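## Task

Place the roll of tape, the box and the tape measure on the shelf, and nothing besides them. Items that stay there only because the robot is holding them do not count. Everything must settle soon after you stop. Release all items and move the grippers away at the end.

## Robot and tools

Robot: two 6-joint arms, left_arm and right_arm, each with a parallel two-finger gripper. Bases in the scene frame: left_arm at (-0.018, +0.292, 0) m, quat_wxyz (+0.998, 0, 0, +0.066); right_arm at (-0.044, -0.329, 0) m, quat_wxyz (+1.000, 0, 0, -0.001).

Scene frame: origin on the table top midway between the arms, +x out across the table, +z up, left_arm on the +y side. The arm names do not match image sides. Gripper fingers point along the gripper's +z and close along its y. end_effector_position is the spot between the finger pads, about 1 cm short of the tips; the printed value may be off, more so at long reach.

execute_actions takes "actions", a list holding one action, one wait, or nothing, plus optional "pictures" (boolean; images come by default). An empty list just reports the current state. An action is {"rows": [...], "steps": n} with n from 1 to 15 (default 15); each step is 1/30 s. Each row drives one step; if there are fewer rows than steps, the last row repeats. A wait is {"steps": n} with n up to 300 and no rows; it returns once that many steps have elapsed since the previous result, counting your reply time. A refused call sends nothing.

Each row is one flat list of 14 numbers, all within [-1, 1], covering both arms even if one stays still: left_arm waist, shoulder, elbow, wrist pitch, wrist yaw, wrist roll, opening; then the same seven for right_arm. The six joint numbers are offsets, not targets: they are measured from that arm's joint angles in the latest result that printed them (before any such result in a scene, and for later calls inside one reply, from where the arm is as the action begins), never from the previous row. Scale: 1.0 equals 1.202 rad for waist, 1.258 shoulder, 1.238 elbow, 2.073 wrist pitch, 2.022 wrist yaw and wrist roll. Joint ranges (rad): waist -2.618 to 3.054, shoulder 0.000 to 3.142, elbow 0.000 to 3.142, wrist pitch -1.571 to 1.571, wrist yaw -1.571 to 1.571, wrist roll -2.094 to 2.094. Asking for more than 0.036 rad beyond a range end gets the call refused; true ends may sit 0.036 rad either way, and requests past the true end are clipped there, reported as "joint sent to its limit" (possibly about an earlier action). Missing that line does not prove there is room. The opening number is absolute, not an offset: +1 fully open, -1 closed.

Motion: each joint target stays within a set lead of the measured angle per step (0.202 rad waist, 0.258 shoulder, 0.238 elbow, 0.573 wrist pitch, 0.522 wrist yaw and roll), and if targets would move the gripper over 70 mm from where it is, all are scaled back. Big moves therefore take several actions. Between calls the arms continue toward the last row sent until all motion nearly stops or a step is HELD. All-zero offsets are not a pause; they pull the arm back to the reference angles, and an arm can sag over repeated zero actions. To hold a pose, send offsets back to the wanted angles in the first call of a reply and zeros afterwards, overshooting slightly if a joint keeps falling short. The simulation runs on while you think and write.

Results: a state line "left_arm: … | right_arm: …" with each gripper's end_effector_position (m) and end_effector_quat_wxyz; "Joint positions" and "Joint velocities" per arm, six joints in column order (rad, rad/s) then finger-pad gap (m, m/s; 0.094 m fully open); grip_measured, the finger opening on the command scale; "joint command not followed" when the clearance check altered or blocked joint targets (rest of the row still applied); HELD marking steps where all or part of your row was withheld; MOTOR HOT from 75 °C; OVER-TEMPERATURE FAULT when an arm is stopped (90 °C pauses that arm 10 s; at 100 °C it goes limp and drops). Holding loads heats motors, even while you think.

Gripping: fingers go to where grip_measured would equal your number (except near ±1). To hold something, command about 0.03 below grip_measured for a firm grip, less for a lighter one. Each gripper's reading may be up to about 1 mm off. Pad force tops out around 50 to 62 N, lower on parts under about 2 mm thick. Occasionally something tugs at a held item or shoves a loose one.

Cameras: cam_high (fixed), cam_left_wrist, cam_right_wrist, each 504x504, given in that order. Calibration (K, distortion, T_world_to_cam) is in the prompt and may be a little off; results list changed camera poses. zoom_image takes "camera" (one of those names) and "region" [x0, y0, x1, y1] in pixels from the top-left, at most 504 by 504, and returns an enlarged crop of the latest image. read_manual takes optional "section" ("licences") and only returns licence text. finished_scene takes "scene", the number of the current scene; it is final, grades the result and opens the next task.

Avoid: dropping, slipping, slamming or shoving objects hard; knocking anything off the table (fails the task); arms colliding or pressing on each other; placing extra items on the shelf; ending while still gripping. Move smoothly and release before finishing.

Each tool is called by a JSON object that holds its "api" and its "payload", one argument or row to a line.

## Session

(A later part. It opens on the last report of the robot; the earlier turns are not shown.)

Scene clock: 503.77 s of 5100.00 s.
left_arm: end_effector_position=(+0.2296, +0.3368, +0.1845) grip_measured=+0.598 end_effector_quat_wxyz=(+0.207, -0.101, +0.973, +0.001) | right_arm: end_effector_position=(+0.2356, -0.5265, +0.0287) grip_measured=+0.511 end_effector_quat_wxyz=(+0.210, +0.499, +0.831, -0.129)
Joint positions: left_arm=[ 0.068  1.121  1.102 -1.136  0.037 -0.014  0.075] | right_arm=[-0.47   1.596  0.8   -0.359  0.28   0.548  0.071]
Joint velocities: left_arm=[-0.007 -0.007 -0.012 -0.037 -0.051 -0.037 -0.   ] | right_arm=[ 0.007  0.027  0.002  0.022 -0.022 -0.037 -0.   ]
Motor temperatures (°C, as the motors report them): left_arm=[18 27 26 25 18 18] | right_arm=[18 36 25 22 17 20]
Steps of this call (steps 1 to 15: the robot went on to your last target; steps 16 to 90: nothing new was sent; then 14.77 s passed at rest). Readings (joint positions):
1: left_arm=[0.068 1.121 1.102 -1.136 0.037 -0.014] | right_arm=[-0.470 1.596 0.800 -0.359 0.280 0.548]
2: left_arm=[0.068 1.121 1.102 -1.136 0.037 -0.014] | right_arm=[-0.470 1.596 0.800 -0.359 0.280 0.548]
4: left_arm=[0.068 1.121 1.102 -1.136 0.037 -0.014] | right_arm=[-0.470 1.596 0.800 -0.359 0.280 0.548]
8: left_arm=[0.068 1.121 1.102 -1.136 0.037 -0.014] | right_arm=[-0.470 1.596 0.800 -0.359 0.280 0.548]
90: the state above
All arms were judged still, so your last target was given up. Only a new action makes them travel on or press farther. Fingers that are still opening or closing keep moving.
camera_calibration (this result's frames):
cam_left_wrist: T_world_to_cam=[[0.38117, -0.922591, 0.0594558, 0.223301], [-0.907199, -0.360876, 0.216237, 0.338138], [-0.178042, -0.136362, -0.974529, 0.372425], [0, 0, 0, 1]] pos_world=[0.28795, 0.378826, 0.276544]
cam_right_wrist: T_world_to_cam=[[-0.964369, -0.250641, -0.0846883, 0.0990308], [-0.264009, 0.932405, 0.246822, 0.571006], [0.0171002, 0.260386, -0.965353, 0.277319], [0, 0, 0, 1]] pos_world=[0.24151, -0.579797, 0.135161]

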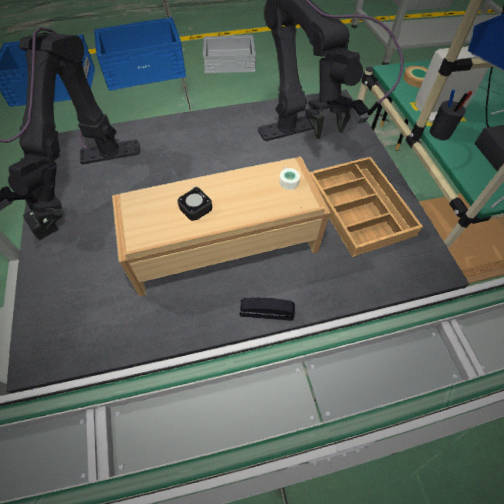

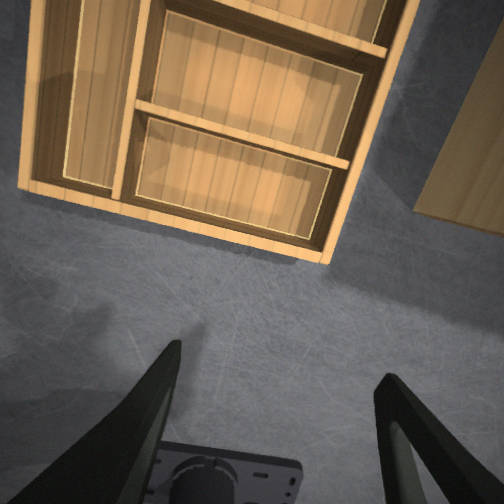

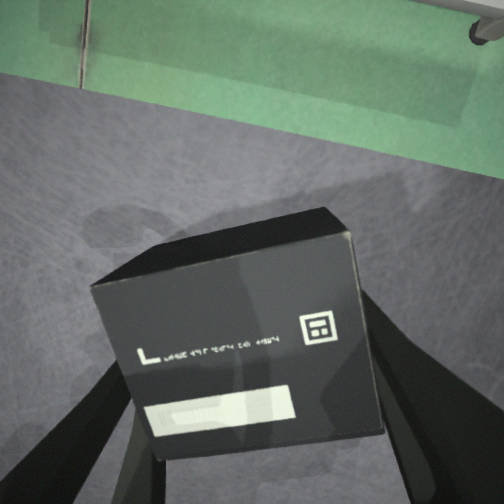

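{"api": "execute_actions", "payload": {
  "actions": [
    {"rows":[[0,0,0,0,0,0,0.6,0,-0.006,0.010,-0.0006,0,0,0.43],[0,0,0,0,0,0,0.6,0,-0.012,0.022,-0.002,-0.001,-0.002,0.44],[0,0,0,0,0,0,0.6,0,-0.012,0.035,-0.005,-0.002,-0.004,0.44],[0,0,0,0,0,0,0.6,0,-0.012,0.0485,-0.009,-0.004,-0.0076,0.44],[0,0,0,0,0,0,0.6,0,-0.012,0.061,-0.0143,-0.008,-0.0117,0.44],[0,0,0,0,0,0,0.6,0,-0.012,0.076,-0.022,-0.012,-0.0185,0.44],[0,0,0,0,0,0,0.6,0,-0.012,0.093,-0.031,-0.017,-0.026,0.44],[0,0,0,0,0,0,0.6,0,-0.012,0.112,-0.040,-0.022,-0.034,0.44],[0,0,0,0,0,0,0.6,0,-0.012,0.133,-0.048,-0.026,-0.041,0.44],[0,0,0,0,0,0,0.6,0,-0.012,0.156,-0.057,-0.030,-0.048,0.44],[0,0,0,0,0,0,0.6,0,-0.012,0.180,-0.067,-0.034,-0.056,0.44],[0,0,0,0,0,0,0.6,0,-0.012,0.206,-0.077,-0.038,-0.065,0.44],[0,0,0,0,0,0,0.6,0,-0.012,0.233,-0.088,-0.042,-0.073,0.44],[0,0,0,0,0,0,0.6,0,-0.012,0.261,-0.099,-0.047,-0.082,0.44],[0,0,0,0,0,0,0.6,0,-0.012,0.290,-0.110,-0.052,-0.092,0.44]],"steps":15}
  ],
  "pictures": false
}}

{"api": "execute_actions", "payload": {
  "actions": [
    {"rows":[[0,0,0,0,0,0,0.6,0,-0.008,0.112,-0.0556,-0.0291,-0.0472,0.44],[0,0,0,0,0,0,0.6,0,-0.004,0.1426,-0.0677,-0.0341,-0.0570,0.44],[0,0,0,0,0,0,0.6,0,0.001,0.1736,-0.0800,-0.0392,-0.0671,0.44],[0,0,0,0,0,0,0.6,0,0.006,0.2048,-0.0924,-0.0444,-0.0771,0.44],[0,0,0,0,0,0,0.6,0.003,0.011,0.2363,-0.1049,-0.0496,-0.0873,0.44],[0,0,0,0,0,0,0.6,0.006,0.015,0.2677,-0.1173,-0.0547,-0.0975,0.44],[0,0,0,0,0,0,0.6,0.0095,0.020,0.2989,-0.1297,-0.0599,-0.1075,0.44],[0,0,0,0,0,0,0.6,0.015,0.025,0.3299,-0.1420,-0.0650,-0.1176,0.44],[0,0,0,0,0,0,0.6,0.022,0.031,0.3603,-0.1541,-0.0700,-0.1274,0.44],[0,0,0,0,0,0,0.6,0.032,0.037,0.3902,-0.1660,-0.0750,-0.1371,0.44],[0,0,0,0,0,0,0.6,0.043,0.043,0.4192,-0.1775,-0.0798,-0.1464,0.44],[0,0,0,0,0,0,0.6,0.055,0.049,0.4474,-0.1887,-0.0844,-0.1555,0.44],[0,0,0,0,0,0,0.6,0.069,0.056,0.4744,-0.1994,-0.0889,-0.1643,0.44],[0,0,0,0,0,0,0.6,0.085,0.062,0.5001,-0.2096,-0.0931,-0.1726,0.44],[0,0,0,0,0,0,0.6,0.102,0.068,0.5244,-0.2193,-0.0972,-0.1804,0.44]],"steps":15}
  ],
  "pictures": false
}}

{"api": "execute_actions", "payload": {
  "actions": [
    {"rows":[[0,0,0,0,0,0,0.6,0.0507,0.015,0.0978,-0.0502,-0.0268,-0.0428,0.44],[0,0,0,0,0,0,0.6,0.0697,0.0206,0.1189,-0.0586,-0.0303,-0.0496,0.44],[0,0,0,0,0,0,0.6,0.0896,0.026,0.1380,-0.0662,-0.0335,-0.0558,0.44],[0,0,0,0,0,0,0.6,0.1104,0.031,0.1551,-0.0730,-0.0363,-0.0613,0.44],[0,0,0,0,0,0,0.6,0.1319,0.035,0.1700,-0.0789,-0.0387,-0.0661,0.44],[0,0,0,0,0,0,0.6,0.1539,0.039,0.1826,-0.0839,-0.0408,-0.0702,0.44],[0,0,0,0,0,0,0.6,0.1764,0.042,0.1927,-0.0879,-0.0425,-0.0735,0.44],[0,0,0,0,0,0,0.6,0.1993,0.044,0.2000,-0.0908,-0.0437,-0.0758,0.44],[0,0,0,0,0,0,0.6,0.2223,0.0455,0.2046,-0.0926,-0.0445,-0.0773,0.44],[0,0,0,0,0,0,0.6,0.2455,0.046,0.2061,-0.0932,-0.0447,-0.0778,0.44],[0,0,0,0,0,0,0.6,0.2687,0.046,0.2061,-0.0932,-0.0447,-0.0778,0.44],[0,0,0,0,0,0,0.6,0.2917,0.046,0.2061,-0.0932,-0.0447,-0.0778,0.44],[0,0,0,0,0,0,0.6,0.3146,0.046,0.2061,-0.0932,-0.0447,-0.0778,0.44],[0,0,0,0,0,0,0.6,0.3371,0.046,0.2061,-0.0932,-0.0447,-0.0778,0.44],[0,0,0,0,0,0,0.6,0.3591,0.046,0.2061,-0.0932,-0.0447,-0.0778,0.44]],"steps":15}
  ],
  "pictures": false
}}

{"api": "execute_actions", "payload": {
  "actions": [
    {"rows":[[0,0,0,0,0,0,0.6,0.064,-0.008,0.022,-0.004,-0.005,-0.004,0.44],[0,0,0,0,0,0,0.6,0.0848,-0.008,0.022,-0.004,-0.005,-0.004,0.44],[0,0,0,0,0,0,0.6,0.1047,-0.008,0.022,-0.004,-0.005,-0.004,0.44],[0,0,0,0,0,0,0.6,0.1237,-0.008,0.022,-0.004,-0.005,-0.004,0.44],[0,0,0,0,0,0,0.6,0.1417,-0.008,0.022,-0.004,-0.005,-0.004,0.44],[0,0,0,0,0,0,0.6,0.1585,-0.008,0.022,-0.004,-0.005,-0.004,0.44],[0,0,0,0,0,0,0.6,0.174,-0.008,0.022,-0.004,-0.005,-0.004,0.44],[0,0,0,0,0,0,0.6,0.1881,-0.008,0.022,-0.004,-0.005,-0.004,0.44],[0,0,0,0,0,0,0.6,0.2008,-0.008,0.022,-0.004,-0.005,-0.004,0.44],[0,0,0,0,0,0,0.6,0.2118,-0.008,0.022,-0.004,-0.005,-0.004,0.44],[0,0,0,0,0,0,0.6,0.2211,-0.008,0.022,-0.004,-0.005,-0.004,0.44],[0,0,0,0,0,0,0.6,0.2285,-0.008,0.022,-0.004,-0.005,-0.004,0.44],[0,0,0,0,0,0,0.6,0.2339,-0.008,0.022,-0.004,-0.005,-0.004,0.44],[0,0,0,0,0,0,0.6,0.2373,-0.008,0.022,-0.004,-0.005,-0.004,0.44],[0,0,0,0,0,0,0.6,0.2384,-0.008,0.022,-0.004,-0.005,-0.004,0.44]],"steps":15}
  ],
  "pictures": false
}}

{"api": "execute_actions", "payload": {
  "actions": [
    {"steps":8}
  ]
}}

Scene clock: 585.37 s of 5100.00 s.
left_arm: end_effector_position=(+0.2296, +0.3368, +0.1845) grip_measured=+0.598 end_effector_quat_wxyz=(+0.207, -0.101, +0.973, +0.001) | right_arm: end_effector_position=(+0.2894, -0.5401, +0.1007) grip_measured=+0.511 end_effector_quat_wxyz=(+0.260, +0.447, +0.850, -0.105)
Joint positions: left_arm=[ 0.068  1.121  1.102 -1.136  0.037 -0.014  0.075] | right_arm=[-0.47   1.596  1.071 -0.513  0.208  0.439  0.071]
Joint velocities: left_arm=[-0.007  0.002 -0.017  0.037 -0.022 -0.051  0.   ] | right_arm=[-0.007 -0.002  1.009 -0.564 -0.256 -0.447  0.   ]
Motor temperatures (°C, as the motors report them): left_arm=[18 26 25 25 18 18] | right_arm=[18 35 25 22 17 20]
Steps of this call (steps 1 to 90: nothing new was sent; then 78.10 s passed at rest; steps 91 to 105: all 15 steps of this action). Readings (joint positions):
91: left_arm=[0.068 1.121 1.102 -1.136 0.037 -0.014] | right_arm=[-0.470 1.596 0.800 -0.359 0.280 0.548]
92: left_arm=[0.068 1.121 1.102 -1.136 0.037 -0.014] | right_arm=[-0.470 1.596 0.800 -0.359 0.280 0.548]
94: left_arm=[0.068 1.121 1.102 -1.136 0.037 -0.014] | right_arm=[-0.470 1.596 0.808 -0.367 0.277 0.548]
98: left_arm=[0.068 1.121 1.102 -1.136 0.037 -0.014] | right_arm=[-0.470 1.596 0.866 -0.408 0.259 0.527]
105: the state above

Scene clock: 585.87 s of 5100.00 s.
left_arm: end_effector_position=(+0.2296, +0.3368, +0.1845) grip_measured=+0.598 end_effector_quat_wxyz=(+0.207, -0.101, +0.973, +0.001) | right_arm: end_effector_position=(+0.3651, -0.5111, +0.2463) grip_measured=+0.511 end_effector_quat_wxyz=(+0.333, +0.268, +0.901, -0.069)
Joint positions: left_arm=[ 0.068  1.121  1.102 -1.136  0.037 -0.014  0.075] | right_arm=[-0.393  1.66   1.643 -0.863  0.063  0.16   0.071]
Joint velocities: left_arm=[-0.002  0.012  0.002 -0.051 -0.022  0.051 -0.001] | right_arm=[ 0.53   0.252  0.906 -0.608 -0.286 -0.491 -0.   ]
Motor temperatures (°C, as the motors report them): left_arm=[18 26 25 25 18 18] | right_arm=[18 35 25 22 17 20]
Steps of this call (steps 1 to 15: all 15 steps of this action). Readings (joint positions):
1: left_arm=[0.068 1.121 1.102 -1.136 0.037 -0.014] | right_arm=[-0.470 1.596 1.108 -0.535 0.198 0.422]
2: left_arm=[0.068 1.121 1.102 -1.136 0.037 -0.014] | right_arm=[-0.470 1.596 1.148 -0.560 0.186 0.405]
4: left_arm=[0.068 1.121 1.102 -1.136 0.037 -0.014] | right_arm=[-0.470 1.596 1.230 -0.606 0.164 0.370]
8: left_arm=[0.068 1.121 1.102 -1.136 0.037 -0.014] | right_arm=[-0.469 1.606 1.392 -0.697 0.124 0.293]
15: the state above

Scene clock: 586.37 s of 5100.00 s.
left_arm: end_effector_position=(+0.2296, +0.3368, +0.1845) grip_measured=+0.598 end_effector_quat_wxyz=(+0.207, -0.101, +0.973, +0.001) | right_arm: end_effector_position=(+0.4040, -0.3316, +0.2883) grip_measured=+0.511 end_effector_quat_wxyz=(+0.341, +0.014, +0.940, +0.008)
Joint positions: left_arm=[ 0.068  1.121  1.102 -1.136  0.037 -0.014  0.075] | right_arm=[-0.01   1.709  1.871 -1.036 -0.013  0.022  0.071]
Joint velocities: left_arm=[-0.002 -0.002  0.017  0.022 -0.007 -0.022  0.   ] | right_arm=[ 0.774  0.061 -0.007 -0.081 -0.051 -0.125  0.002]
Motor temperatures (°C, as the motors report them): left_arm=[18 26 25 25 18 18] | right_arm=[18 35 25 22 17 20]
Steps of this call (steps 1 to 15: all 15 steps of this action). Readings (joint positions):
1: left_arm=[0.068 1.121 1.102 -1.136 0.037 -0.014] | right_arm=[-0.373 1.668 1.676 -0.885 0.055 0.145]
2: left_arm=[0.068 1.121 1.102 -1.136 0.037 -0.014] | right_arm=[-0.353 1.676 1.707 -0.905 0.046 0.130]
4: left_arm=[0.068 1.121 1.102 -1.136 0.037 -0.014] | right_arm=[-0.309 1.688 1.764 -0.939 0.031 0.103]
8: left_arm=[0.068 1.121 1.102 -1.136 0.037 -0.014] | right_arm=[-0.206 1.700 1.845 -0.990 0.008 0.058]
15: the state above

Scene clock: 586.87 s of 5100.00 s.
left_arm: end_effector_position=(+0.2296, +0.3368, +0.1845) grip_measured=+0.598 end_effector_quat_wxyz=(+0.207, -0.101, +0.973, +0.001) | right_arm: end_effector_position=(+0.3850, -0.2071, +0.2861) grip_measured=+0.511 end_effector_quat_wxyz=(+0.331, -0.119, +0.934, +0.058)
Joint positions: left_arm=[ 0.068  1.121  1.102 -1.136  0.037 -0.014  0.075] | right_arm=[ 0.269  1.71   1.871 -1.047 -0.021  0.022  0.071]
Joint velocities: left_arm=[-0.002 -0.012  0.007 -0.037  0.022 -0.037 -0.001] | right_arm=[ 0.134  0.007 -0.012 -0.022  0.022 -0.007  0.   ]
Motor temperatures (°C, as the motors report them): left_arm=[18 26 25 25 18 18] | right_arm=[18 35 25 22 17 20]
Steps of this call (steps 1 to 15: all 15 steps of this action). Readings (joint positions):
1: left_arm=[0.068 1.121 1.102 -1.136 0.037 -0.014] | right_arm=[0.017 1.709 1.871 -1.039 -0.014 0.022]
2: left_arm=[0.068 1.121 1.102 -1.136 0.037 -0.014] | right_arm=[0.044 1.710 1.871 -1.042 -0.015 0.022]
4: left_arm=[0.068 1.121 1.102 -1.136 0.037 -0.014] | right_arm=[0.095 1.710 1.871 -1.044 -0.016 0.022]
8: left_arm=[0.068 1.121 1.102 -1.136 0.037 -0.014] | right_arm=[0.184 1.710 1.871 -1.045 -0.018 0.022]
15: the state above

Scene clock: 587.13 s of 5100.00 s.
left_arm: end_effector_position=(+0.2296, +0.3368, +0.1845) grip_measured=+0.598 end_effector_quat_wxyz=(+0.207, -0.101, +0.973, +0.001) | right_arm: end_effector_position=(+0.3843, -0.2052, +0.2860) grip_measured=+0.511 end_effector_quat_wxyz=(+0.330, -0.121, +0.934, +0.059)
Joint positions: left_arm=[ 0.068  1.121  1.102 -1.136  0.037 -0.014  0.075] | right_arm=[ 0.274  1.71   1.871 -1.047 -0.021  0.022  0.071]
Joint velocities: left_arm=[ 0.012 -0.002  0.022 -0.037 -0.081 -0.168 -0.   ] | right_arm=[-0.007  0.012  0.002 -0.007  0.081 -0.007  0.   ]
Motor temperatures (°C, as the motors report them): left_arm=[18 26 25 25 18 18] | right_arm=[18 35 25 22 17 20]
Steps of this call (steps 1 to 8: the robot went on to your last target). Readings (joint positions):
1: left_arm=[0.068 1.121 1.102 -1.136 0.037 -0.014] | right_arm=[0.273 1.710 1.871 -1.047 -0.021 0.022]
2: left_arm=[0.068 1.121 1.102 -1.136 0.037 -0.014] | right_arm=[0.274 1.710 1.871 -1.047 -0.021 0.022]
4: left_arm=[0.068 1.121 1.102 -1.136 0.037 -0.014] | right_arm=[0.274 1.710 1.871 -1.047 -0.021 0.022]
8: the state above
camera_calibration (this result's frames):
cam_left_wrist: T_world_to_cam=[[0.38117, -0.922591, 0.0594558, 0.223301], [-0.907199, -0.360876, 0.216237, 0.338138], [-0.178042, -0.136362, -0.974529, 0.372425], [0, 0, 0, 1]] pos_world=[0.28795, 0.378826, 0.276544]
cam_right_wrist: T_world_to_cam=[[0.0517822, -0.985748, -0.16006, -0.174999], [-0.995192, -0.0642785, 0.0739048, 0.373117], [-0.08314, 0.155464, -0.984337, 0.461952], [0, 0, 0, 1]] pos_world=[0.418791, -0.220339, 0.399131]

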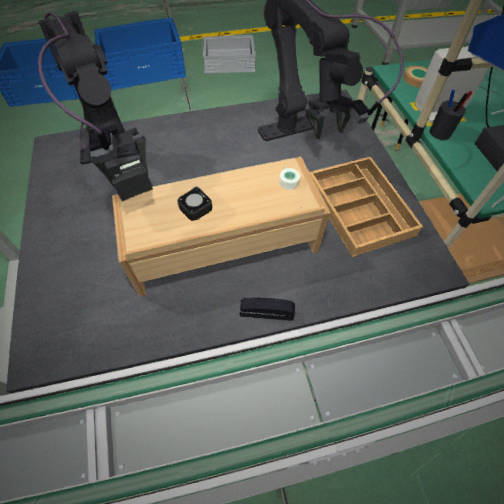

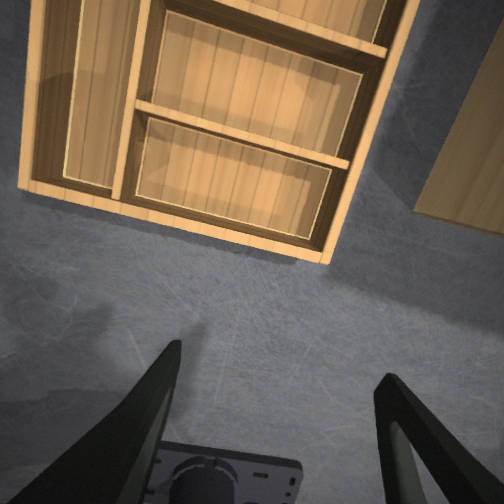

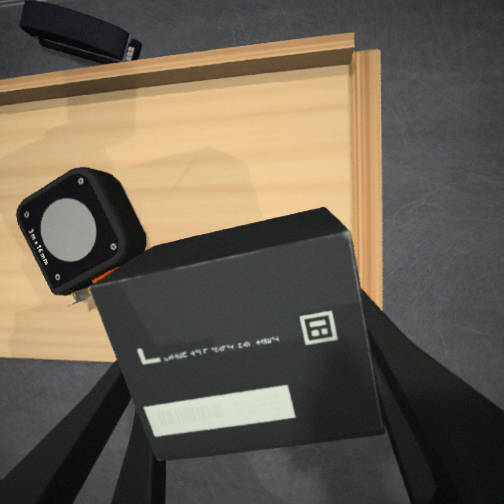

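{"api": "execute_actions", "payload": {
  "actions": [
    {"rows":[[0,0,0,0,0,0,0.6,0.004,-0.004,0.02,-0.004,0.002,-0.005,0.44],[0,0,0,0,0,0,0.6,0.007,0.003,0.02,-0.005,0.005,-0.008,0.44],[0,0,0,0,0,0,0.6,0.010,0.0123,0.02,-0.006,0.008,-0.011,0.44],[0,0,0,0,0,0,0.6,0.014,0.0207,0.02,-0.007,0.011,-0.013,0.44],[0,0,0,0,0,0,0.6,0.018,0.0306,0.02,-0.008,0.013,-0.015,0.44],[0,0,0,0,0,0,0.6,0.022,0.0415,0.02,-0.009,0.015,-0.017,0.44],[0,0,0,0,0,0,0.6,0.025,0.0531,0.02,-0.009,0.017,-0.018,0.44],[0,0,0,0,0,0,0.6,0.028,0.0649,0.02,-0.009,0.018,-0.019,0.44],[0,0,0,0,0,0,0.6,0.030,0.0765,0.02,-0.009,0.018,-0.019,0.44],[0,0,0,0,0,0,0.6,0.030,0.0874,0.02,-0.009,0.018,-0.019,0.44],[0,0,0,0,0,0,0.6,0.030,0.0973,0.02,-0.009,0.018,-0.019,0.44],[0,0,0,0,0,0,0.6,0.030,0.1057,0.02,-0.009,0.018,-0.019,0.44],[0,0,0,0,0,0,0.6,0.030,0.1123,0.02,-0.009,0.018,-0.019,0.44],[0,0,0,0,0,0,0.6,0.030,0.1165,0.02,-0.009,0.018,-0.019,0.44],[0,0,0,0,0,0,0.6,0.030,0.118,0.02,-0.009,0.018,-0.019,0.44]],"steps":15}
  ],
  "pictures": false
}}

{"api": "execute_actions", "payload": {
  "actions": [
    {"rows":[[0,0,0,0,0,0,0.6,0,0.008,0.018,0,0,0,0.44],[0,0,0,0,0,0,0.6,0,0.010,0.018,0,0,0,0.44],[0,0,0,0,0,0,0.6,0,0.012,0.018,0,0,0,0.44],[0,0,0,0,0,0,0.6,0,0.014,0.018,0,0,0,0.44],[0,0,0,0,0,0,0.6,0,0.016,0.018,0,0,0,0.44],[0,0,0,0,0,0,0.6,0,0.018,0.018,0,0,0,0.44],[0,0,0,0,0,0,0.6,0,0.020,0.018,0,0,0,0.44],[0,0,0,0,0,0,0.6,0,0.022,0.018,0,0,0,0.44],[0,0,0,0,0,0,0.6,0,0.024,0.018,0,0,0,0.44],[0,0,0,0,0,0,0.6,0,0.026,0.018,0,0,0,0.44],[0,0,0,0,0,0,0.6,0,0.028,0.018,0,0,0,0.44],[0,0,0,0,0,0,0.6,0,0.030,0.018,0,0,0,0.44],[0,0,0,0,0,0,0.6,0,0.032,0.018,0,0,0,0.44],[0,0,0,0,0,0,0.6,0,0.034,0.018,0,0,0,0.44],[0,0,0,0,0,0,0.6,0,0.036,0.018,0,0,0,0.44]],"steps":15}
  ],
  "pictures": false
}}

{"api": "execute_actions", "payload": {
  "actions": [
    {"steps":8}
  ]
}}

Scene clock: 634.80 s of 5100.00 s.
left_arm: end_effector_position=(+0.2296, +0.3368, +0.1845) grip_measured=+0.598 end_effector_quat_wxyz=(+0.207, -0.101, +0.973, +0.001) | right_arm: end_effector_position=(+0.3970, -0.1904, +0.2193) grip_measured=+0.511 end_effector_quat_wxyz=(+0.254, -0.148, +0.955, +0.039)
Joint positions: left_arm=[ 0.068  1.121  1.102 -1.136  0.037 -0.014  0.075] | right_arm=[ 0.305  1.858  1.871 -1.064 -0.002 -0.004  0.071]
Joint velocities: left_arm=[-0.017 -0.007 -0.012 -0.051 -0.081  0.081 -0.   ] | right_arm=[-0.002  0.344  0.007 -0.007  0.037  0.022  0.001]
Motor temperatures (°C, as the motors report them): left_arm=[18 26 25 25 18 18] | right_arm=[18 37 26 24 17 20]
Steps of this call (steps 1 to 15: the robot went on to your last target; steps 16 to 90: nothing new was sent; then 44.17 s passed at rest; steps 91 to 105: all 15 steps of this action). Readings (joint positions):
91: left_arm=[0.068 1.121 1.102 -1.136 0.037 -0.014] | right_arm=[0.274 1.710 1.871 -1.048 -0.021 0.022]
92: left_arm=[0.068 1.121 1.102 -1.136 0.037 -0.014] | right_arm=[0.274 1.710 1.871 -1.050 -0.021 0.021]
94: left_arm=[0.068 1.121 1.102 -1.136 0.037 -0.014] | right_arm=[0.276 1.713 1.871 -1.054 -0.018 0.017]
98: left_arm=[0.068 1.121 1.102 -1.136 0.037 -0.014] | right_arm=[0.291 1.744 1.871 -1.058 -0.007 0.005]
105: the state above

Scene clock: 635.30 s of 5100.00 s.
left_arm: end_effector_position=(+0.2296, +0.3368, +0.1845) grip_measured=+0.598 end_effector_quat_wxyz=(+0.207, -0.101, +0.973, +0.001) | right_arm: end_effector_position=(+0.3992, -0.1899, +0.2101) grip_measured=+0.511 end_effector_quat_wxyz=(+0.245, -0.148, +0.958, +0.037)
Joint positions: left_arm=[ 0.068  1.121  1.102 -1.136  0.037 -0.014  0.075] | right_arm=[ 0.305  1.879  1.871 -1.063 -0.001 -0.005  0.071]
Joint velocities: left_arm=[ 0.017 -0.012 -0.007 -0.051 -0.007 -0.051  0.001] | right_arm=[-0.012 -0.002 -0.002 -0.051  0.007  0.037  0.001]
Motor temperatures (°C, as the motors report them): left_arm=[18 26 25 25 18 18] | right_arm=[18 37 26 24 17 20]
Steps of this call (steps 1 to 15: all 15 steps of this action). Readings (joint positions):
1: left_arm=[0.068 1.121 1.102 -1.136 0.037 -0.014] | right_arm=[0.305 1.869 1.871 -1.066 -0.001 -0.004]
2: left_arm=[0.068 1.121 1.102 -1.136 0.037 -0.014] | right_arm=[0.305 1.877 1.871 -1.067 -0.001 -0.004]
4: left_arm=[0.068 1.121 1.102 -1.136 0.037 -0.014] | right_arm=[0.305 1.877 1.871 -1.062 -0.001 -0.005]
8: left_arm=[0.068 1.121 1.102 -1.136 0.037 -0.014] | right_arm=[0.305 1.878 1.871 -1.063 -0.001 -0.005]
15: the state above

Scene clock: 635.57 s of 5100.00 s.
left_arm: end_effector_position=(+0.2296, +0.3368, +0.1845) grip_measured=+0.598 end_effector_quat_wxyz=(+0.207, -0.101, +0.973, +0.001) | right_arm: end_effector_position=(+0.3992, -0.1899, +0.2101) grip_measured=+0.511 end_effector_quat_wxyz=(+0.245, -0.148, +0.958, +0.037)
Joint positions: left_arm=[ 0.068  1.121  1.102 -1.136  0.037 -0.014  0.075] | right_arm=[ 0.305  1.879  1.871 -1.063 -0.001 -0.005  0.071]
Joint velocities: left_arm=[-0.032 -0.007  0.002  0.007  0.095  0.022  0.001] | right_arm=[-0.012 -0.007  0.002 -0.051 -0.051 -0.007 -0.001]
Motor temperatures (°C, as the motors report them): left_arm=[18 26 25 25 18 18] | right_arm=[18 37 26 24 17 20]
Steps of this call (steps 1 to 8: the robot went on to your last target). Readings (joint positions):
1: left_arm=[0.068 1.121 1.102 -1.136 0.037 -0.014] | right_arm=[0.305 1.879 1.871 -1.063 -0.001 -0.005]
2: left_arm=[0.068 1.121 1.102 -1.136 0.037 -0.014] | right_arm=[0.305 1.879 1.871 -1.063 -0.001 -0.005]
4: left_arm=[0.068 1.121 1.102 -1.136 0.037 -0.014] | right_arm=[0.305 1.879 1.871 -1.063 -0.001 -0.005]
8: the state above
camera_calibration (this result's frames):
cam_left_wrist: T_world_to_cam=[[0.38117, -0.922591, 0.0594558, 0.223301], [-0.907199, -0.360876, 0.216237, 0.338138], [-0.178042, -0.136362, -0.974529, 0.372425], [0, 0, 0, 1]] pos_world=[0.28795, 0.378826, 0.276544]
cam_right_wrist: T_world_to_cam=[[0.0722542, -0.993453, -0.0884908, -0.197517], [-0.965051, -0.0920442, 0.245365, 0.341175], [-0.251904, 0.0676695, -0.965384, 0.432792], [0, 0, 0, 1]] pos_world=[0.452544, -0.194107, 0.31662]

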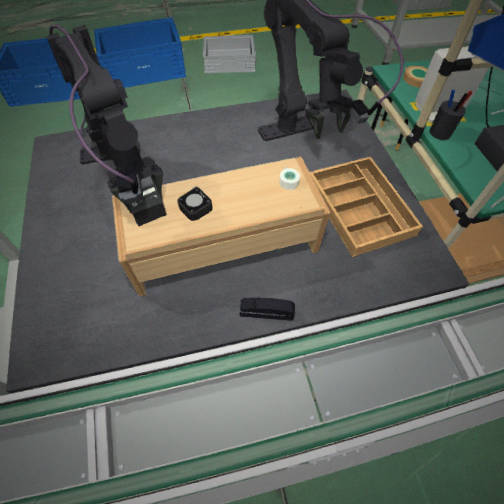

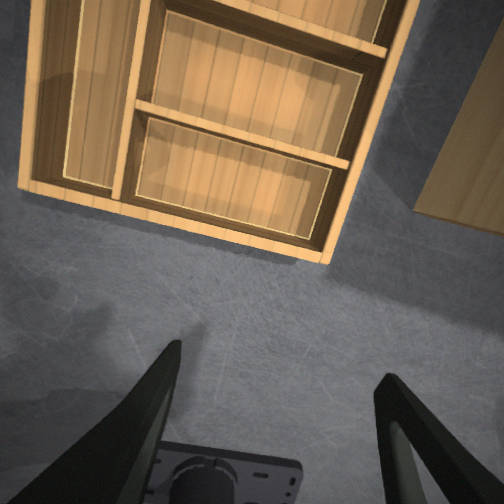

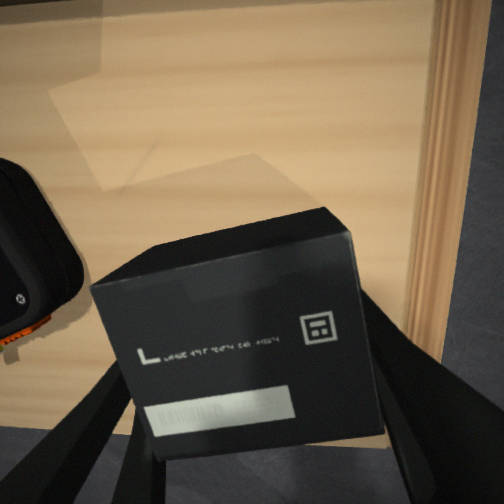

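{"api": "execute_actions", "payload": {
  "actions": [
    {"rows":[[0,0,0,0,0,0,0.6,0,0.01,0.015,0,0,0,0.47],[0,0,0,0,0,0,0.6,0,0.005,0.015,0,0,0,0.49],[0,0,0,0,0,0,0.6,0,0,0.015,0,0,0,0.51],[0,0,0,0,0,0,0.6,0,0,0.015,0,0,0,0.53],[0,0,0,0,0,0,0.6,0,0,0.015,0,0,0,0.56],[0,0,0,0,0,0,0.6,0,0,0.015,0,0,0,0.61],[0,0,0,0,0,0,0.6,0,0,0.015,0,0,0,0.68],[0,0,0,0,0,0,0.6,0,0,0.015,0,0,0,0.75],[0,0,0,0,0,0,0.6,0,-0.004,0.015,0,0,0,0.82],[0,0,0,0,0,0,0.6,0,-0.008,0.015,0,0,0,0.86],[0,0,0,0,0,0,0.6,0,-0.010,0.015,0,0,0,0.88]],"steps":12}
  ],
  "pictures": false
}}

{"api": "execute_actions", "payload": {
  "actions": [
    {"rows":[[0,0,0,0,0,0,0.6,0,-0.014,0.015,0,0,0,0.88],[0,0,0,0,0,0,0.6,0,-0.023,0.015,0,0,0,0.88],[0,0,0,0,0,0,0.6,0,-0.035,0.015,0,0,0,0.88],[0,0,0,0,0,0,0.6,0,-0.046,0.015,0,0,0,0.88],[0,0,0,0,0,0,0.6,0,-0.060,0.015,0,0,0,0.88],[0,0,0,0,0,0,0.6,0,-0.076,0.015,0,0,0,0.88],[0,0,0,0,0,0,0.6,0,-0.094,0.015,0,0,0,0.88],[0,0,0,0,0,0,0.6,0,-0.115,0.015,0,0,0,0.88],[0,0,0,0,0,0,0.6,0,-0.137,0.01,0,0,0,0.88],[0,0,0,0,0,0,0.6,0,-0.160,0.004,0,0,0,0.88],[0,0,0,0,0,0,0.6,0,-0.185,-0.003,0,0,0,0.88],[0,0,0,0,0,0,0.6,0,-0.210,-0.010,0,0,0,0.88],[0,0,0,0,0,0,0.6,0,-0.236,-0.021,0,0,0,0.88],[0,0,0,0,0,0,0.6,0,-0.263,-0.036,0,0,0,0.88],[0,0,0,0,0,0,0.6,0,-0.290,-0.055,0,0,0,0.88]],"steps":15}
  ],
  "pictures": false
}}

{"api": "execute_actions", "payload": {
  "actions": [
    {"rows":[[0,0,0,0,0,0,0.6,-0.003,-0.101,-0.055,0,0,0,0.88],[0,0,0,0,0,0,0.6,-0.010,-0.128,-0.078,0,0,0,0.88],[0,0,0,0,0,0,0.6,-0.021,-0.154,-0.102,0,0,0,0.88],[0,0,0,0,0,0,0.6,-0.035,-0.179,-0.128,0,0,0,0.88],[0,0,0,0,0,0,0.6,-0.052,-0.204,-0.154,0,0,0,0.88],[0,0,0,0,0,0,0.6,-0.070,-0.227,-0.180,0,0,0,0.88],[0,0,0,0,0,0,0.6,-0.090,-0.249,-0.206,0,0,0,0.88],[0,0,0,0,0,0,0.6,-0.110,-0.270,-0.230,0,0,0,0.88],[0,0,0,0,0,0,0.6,-0.130,-0.288,-0.253,0,0,0,0.88],[0,0,0,0,0,0,0.6,-0.148,-0.304,-0.274,0,0,0,0.88],[0,0,0,0,0,0,0.6,-0.165,-0.318,-0.293,0,0,0,0.88],[0,0,0,0,0,0,0.6,-0.179,-0.329,-0.308,0,0,0,0.88],[0,0,0,0,0,0,0.6,-0.190,-0.337,-0.319,0,0,0,0.88],[0,0,0,0,0,0,0.6,-0.197,-0.342,-0.326,0,0,0,0.88],[0,0,0,0,0,0,0.6,-0.200,-0.344,-0.329,0,0,0,0.88]],"steps":15}
  ],
  "pictures": false
}}

{"api": "execute_actions", "payload": {
  "actions": [
    {"steps":8}
  ]
}}

Scene clock: 666.47 s of 5100.00 s.
left_arm: end_effector_position=(+0.2296, +0.3368, +0.1845) grip_measured=+0.598 end_effector_quat_wxyz=(+0.207, -0.101, +0.973, +0.001) | right_arm: end_effector_position=(+0.3992, -0.1899, +0.2101) grip_measured=+0.875 end_effector_quat_wxyz=(+0.245, -0.148, +0.958, +0.037)
Joint positions: left_arm=[ 0.068  1.121  1.102 -1.136  0.037 -0.014  0.075] | right_arm=[ 0.305  1.879  1.871 -1.063 -0.001 -0.005  0.088]
Joint velocities: left_arm=[ 0.002  0.012 -0.002 -0.022 -0.037 -0.051 -0.001] | right_arm=[-0.002 -0.007 -0.007  0.051 -0.022 -0.022  0.006]
Motor temperatures (°C, as the motors report them): left_arm=[18 26 25 25 18 18] | right_arm=[18 36 27 23 17 20]
Steps of this call (steps 1 to 15: the robot went on to your last target; steps 16 to 90: nothing new was sent; then 27.50 s passed at rest; steps 91 to 102: all 12 steps of this action). Readings (joint positions):
91: left_arm=[0.068 1.121 1.102 -1.136 0.037 -0.014] | right_arm=[0.305 1.879 1.871 -1.063 -0.001 -0.005]
92: left_arm=[0.068 1.121 1.102 -1.136 0.037 -0.014] | right_arm=[0.305 1.879 1.871 -1.063 -0.001 -0.005]
94: left_arm=[0.068 1.121 1.102 -1.136 0.037 -0.014] | right_arm=[0.305 1.879 1.871 -1.063 -0.001 -0.005]
98: left_arm=[0.068 1.121 1.102 -1.136 0.037 -0.014] | right_arm=[0.305 1.879 1.871 -1.063 -0.001 -0.005]
102: the state above

Scene clock: 666.97 s of 5100.00 s.
left_arm: end_effector_position=(+0.2296, +0.3368, +0.1845) grip_measured=+0.598 end_effector_quat_wxyz=(+0.207, -0.101, +0.973, +0.001) | right_arm: end_effector_position=(+0.3574, -0.2029, +0.3282) grip_measured=+0.877 end_effector_quat_wxyz=(+0.377, -0.142, +0.914, +0.057)
Joint positions: left_arm=[ 0.068  1.121  1.102 -1.136  0.037 -0.014  0.075] | right_arm=[ 0.305  1.589  1.853 -1.053 -0.001 -0.005  0.088]
Joint velocities: left_arm=[ 0.002 -0.002  0.002 -0.007  0.037  0.022  0.   ] | right_arm=[ 0.002 -1.199 -0.379  0.022 -0.007  0.022 -0.001]
Motor temperatures (°C, as the motors report them): left_arm=[18 26 25 25 18 18] | right_arm=[18 36 27 23 17 20]
Steps of this call (steps 1 to 15: all 15 steps of this action). Readings (joint positions):
1: left_arm=[0.068 1.121 1.102 -1.136 0.037 -0.014] | right_arm=[0.305 1.879 1.871 -1.063 -0.001 -0.005]
2: left_arm=[0.068 1.121 1.102 -1.136 0.037 -0.014] | right_arm=[0.305 1.878 1.871 -1.063 -0.001 -0.005]
4: left_arm=[0.068 1.121 1.102 -1.136 0.037 -0.014] | right_arm=[0.305 1.871 1.871 -1.063 -0.001 -0.005]
8: left_arm=[0.068 1.121 1.102 -1.136 0.037 -0.014] | right_arm=[0.305 1.817 1.871 -1.063 -0.001 -0.005]
15: the state above

Scene clock: 667.47 s of 5100.00 s.
left_arm: end_effector_position=(+0.2296, +0.3368, +0.1845) grip_measured=+0.598 end_effector_quat_wxyz=(+0.207, -0.101, +0.973, +0.001) | right_arm: end_effector_position=(+0.2740, -0.3027, +0.3198) grip_measured=+0.877 end_effector_quat_wxyz=(+0.396, -0.039, +0.917, +0.016)
Joint positions: left_arm=[ 0.068  1.121  1.102 -1.136  0.037 -0.014  0.075] | right_arm=[ 0.082  1.185  1.473 -1.045 -0.002 -0.005  0.088]
Joint velocities: left_arm=[ 0.027 -0.012 -0.007  0.066 -0.007  0.007 -0.   ] | right_arm=[-0.266 -0.095 -0.335 -0.125 -0.007 -0.051 -0.001]
Motor temperatures (°C, as the motors report them): left_arm=[18 26 25 25 18 18] | right_arm=[18 36 26 23 17 20]
Steps of this call (steps 1 to 15: all 15 steps of this action). Readings (joint positions):
1: left_arm=[0.068 1.121 1.102 -1.136 0.037 -0.014] | right_arm=[0.305 1.546 1.838 -1.048 -0.001 -0.005]
2: left_arm=[0.068 1.121 1.102 -1.136 0.037 -0.014] | right_arm=[0.304 1.503 1.819 -1.044 -0.001 -0.005]
4: left_arm=[0.068 1.121 1.102 -1.136 0.037 -0.014] | right_arm=[0.295 1.418 1.773 -1.039 -0.001 -0.005]
8: left_arm=[0.068 1.121 1.102 -1.136 0.037 -0.014] | right_arm=[0.219 1.283 1.653 -1.033 -0.002 -0.005]
15: the state above

Scene clock: 667.73 s of 5100.00 s.
left_arm: end_effector_position=(+0.2296, +0.3368, +0.1845) grip_measured=+0.598 end_effector_quat_wxyz=(+0.207, -0.101, +0.973, +0.001) | right_arm: end_effector_position=(+0.2717, -0.3061, +0.3151) grip_measured=+0.877 end_effector_quat_wxyz=(+0.390, -0.034, +0.920, +0.014)
Joint positions: left_arm=[ 0.068  1.121  1.102 -1.136  0.037 -0.014  0.075] | right_arm=[ 0.072  1.179  1.459 -1.05  -0.002 -0.005  0.088]
Joint velocities: left_arm=[-0.017  0.012  0.002 -0.11  -0.066 -0.007 -0.001] | right_arm=[-0.007 -0.017  0.007 -0.037 -0.037  0.037 -0.001]
Motor temperatures (°C, as the motors report them): left_arm=[18 26 25 25 18 18] | right_arm=[18 36 26 23 17 20]
Steps of this call (steps 1 to 8: the robot went on to your last target). Readings (joint positions):
1: left_arm=[0.068 1.121 1.102 -1.136 0.037 -0.014] | right_arm=[0.075 1.182 1.465 -1.048 -0.002 -0.005]
2: left_arm=[0.068 1.121 1.102 -1.136 0.037 -0.014] | right_arm=[0.073 1.181 1.460 -1.050 -0.002 -0.005]
4: left_arm=[0.068 1.121 1.102 -1.136 0.037 -0.014] | right_arm=[0.072 1.181 1.459 -1.050 -0.002 -0.005]
8: the state above
camera_calibration (this result's frames):
cam_left_wrist: T_world_to_cam=[[0.38117, -0.922591, 0.0594558, 0.223301], [-0.907199, -0.360876, 0.216237, 0.338138], [-0.178042, -0.136362, -0.974529, 0.372425], [0, 0, 0, 1]] pos_world=[0.28795, 0.378826, 0.276544]
cam_right_wrist: T_world_to_cam=[[-0.121959, -0.980727, -0.152648, -0.217559], [-0.99033, 0.130487, -0.0471182, 0.348789], [0.0661287, 0.145426, -0.987157, 0.454139], [0, 0, 0, 1]] pos_world=[0.288852, -0.324921, 0.431531]

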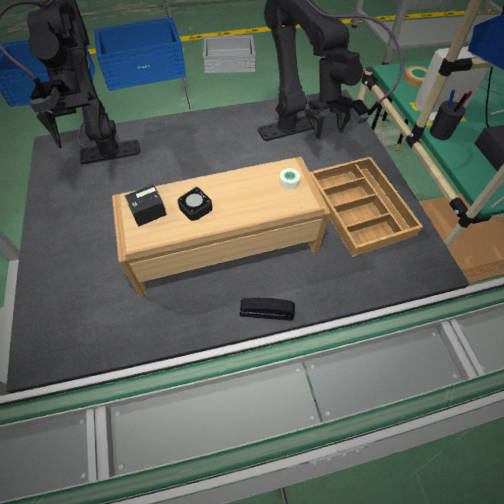

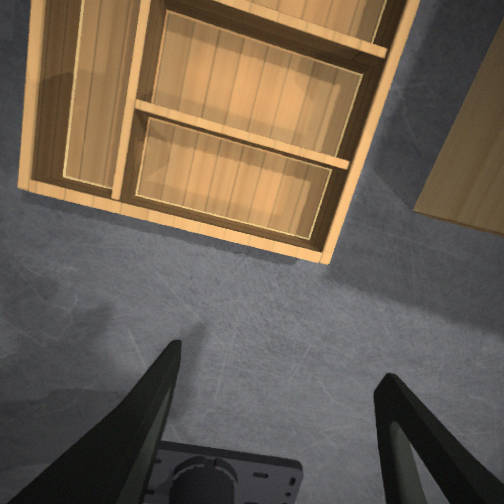

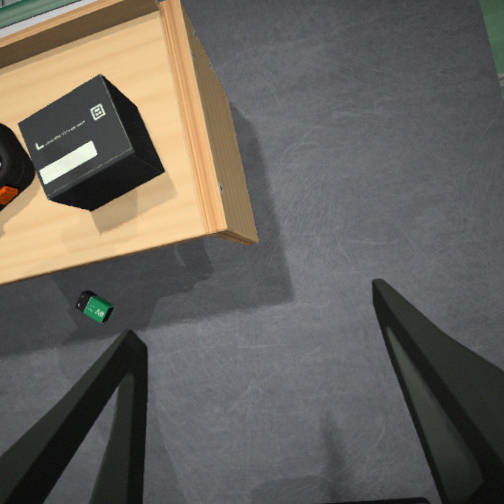

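All three items are on the shelf and both arms are clear.

{"api": "finished_scene", "payload": {
  "scene": 2
}}

The scene is finished: the task was done.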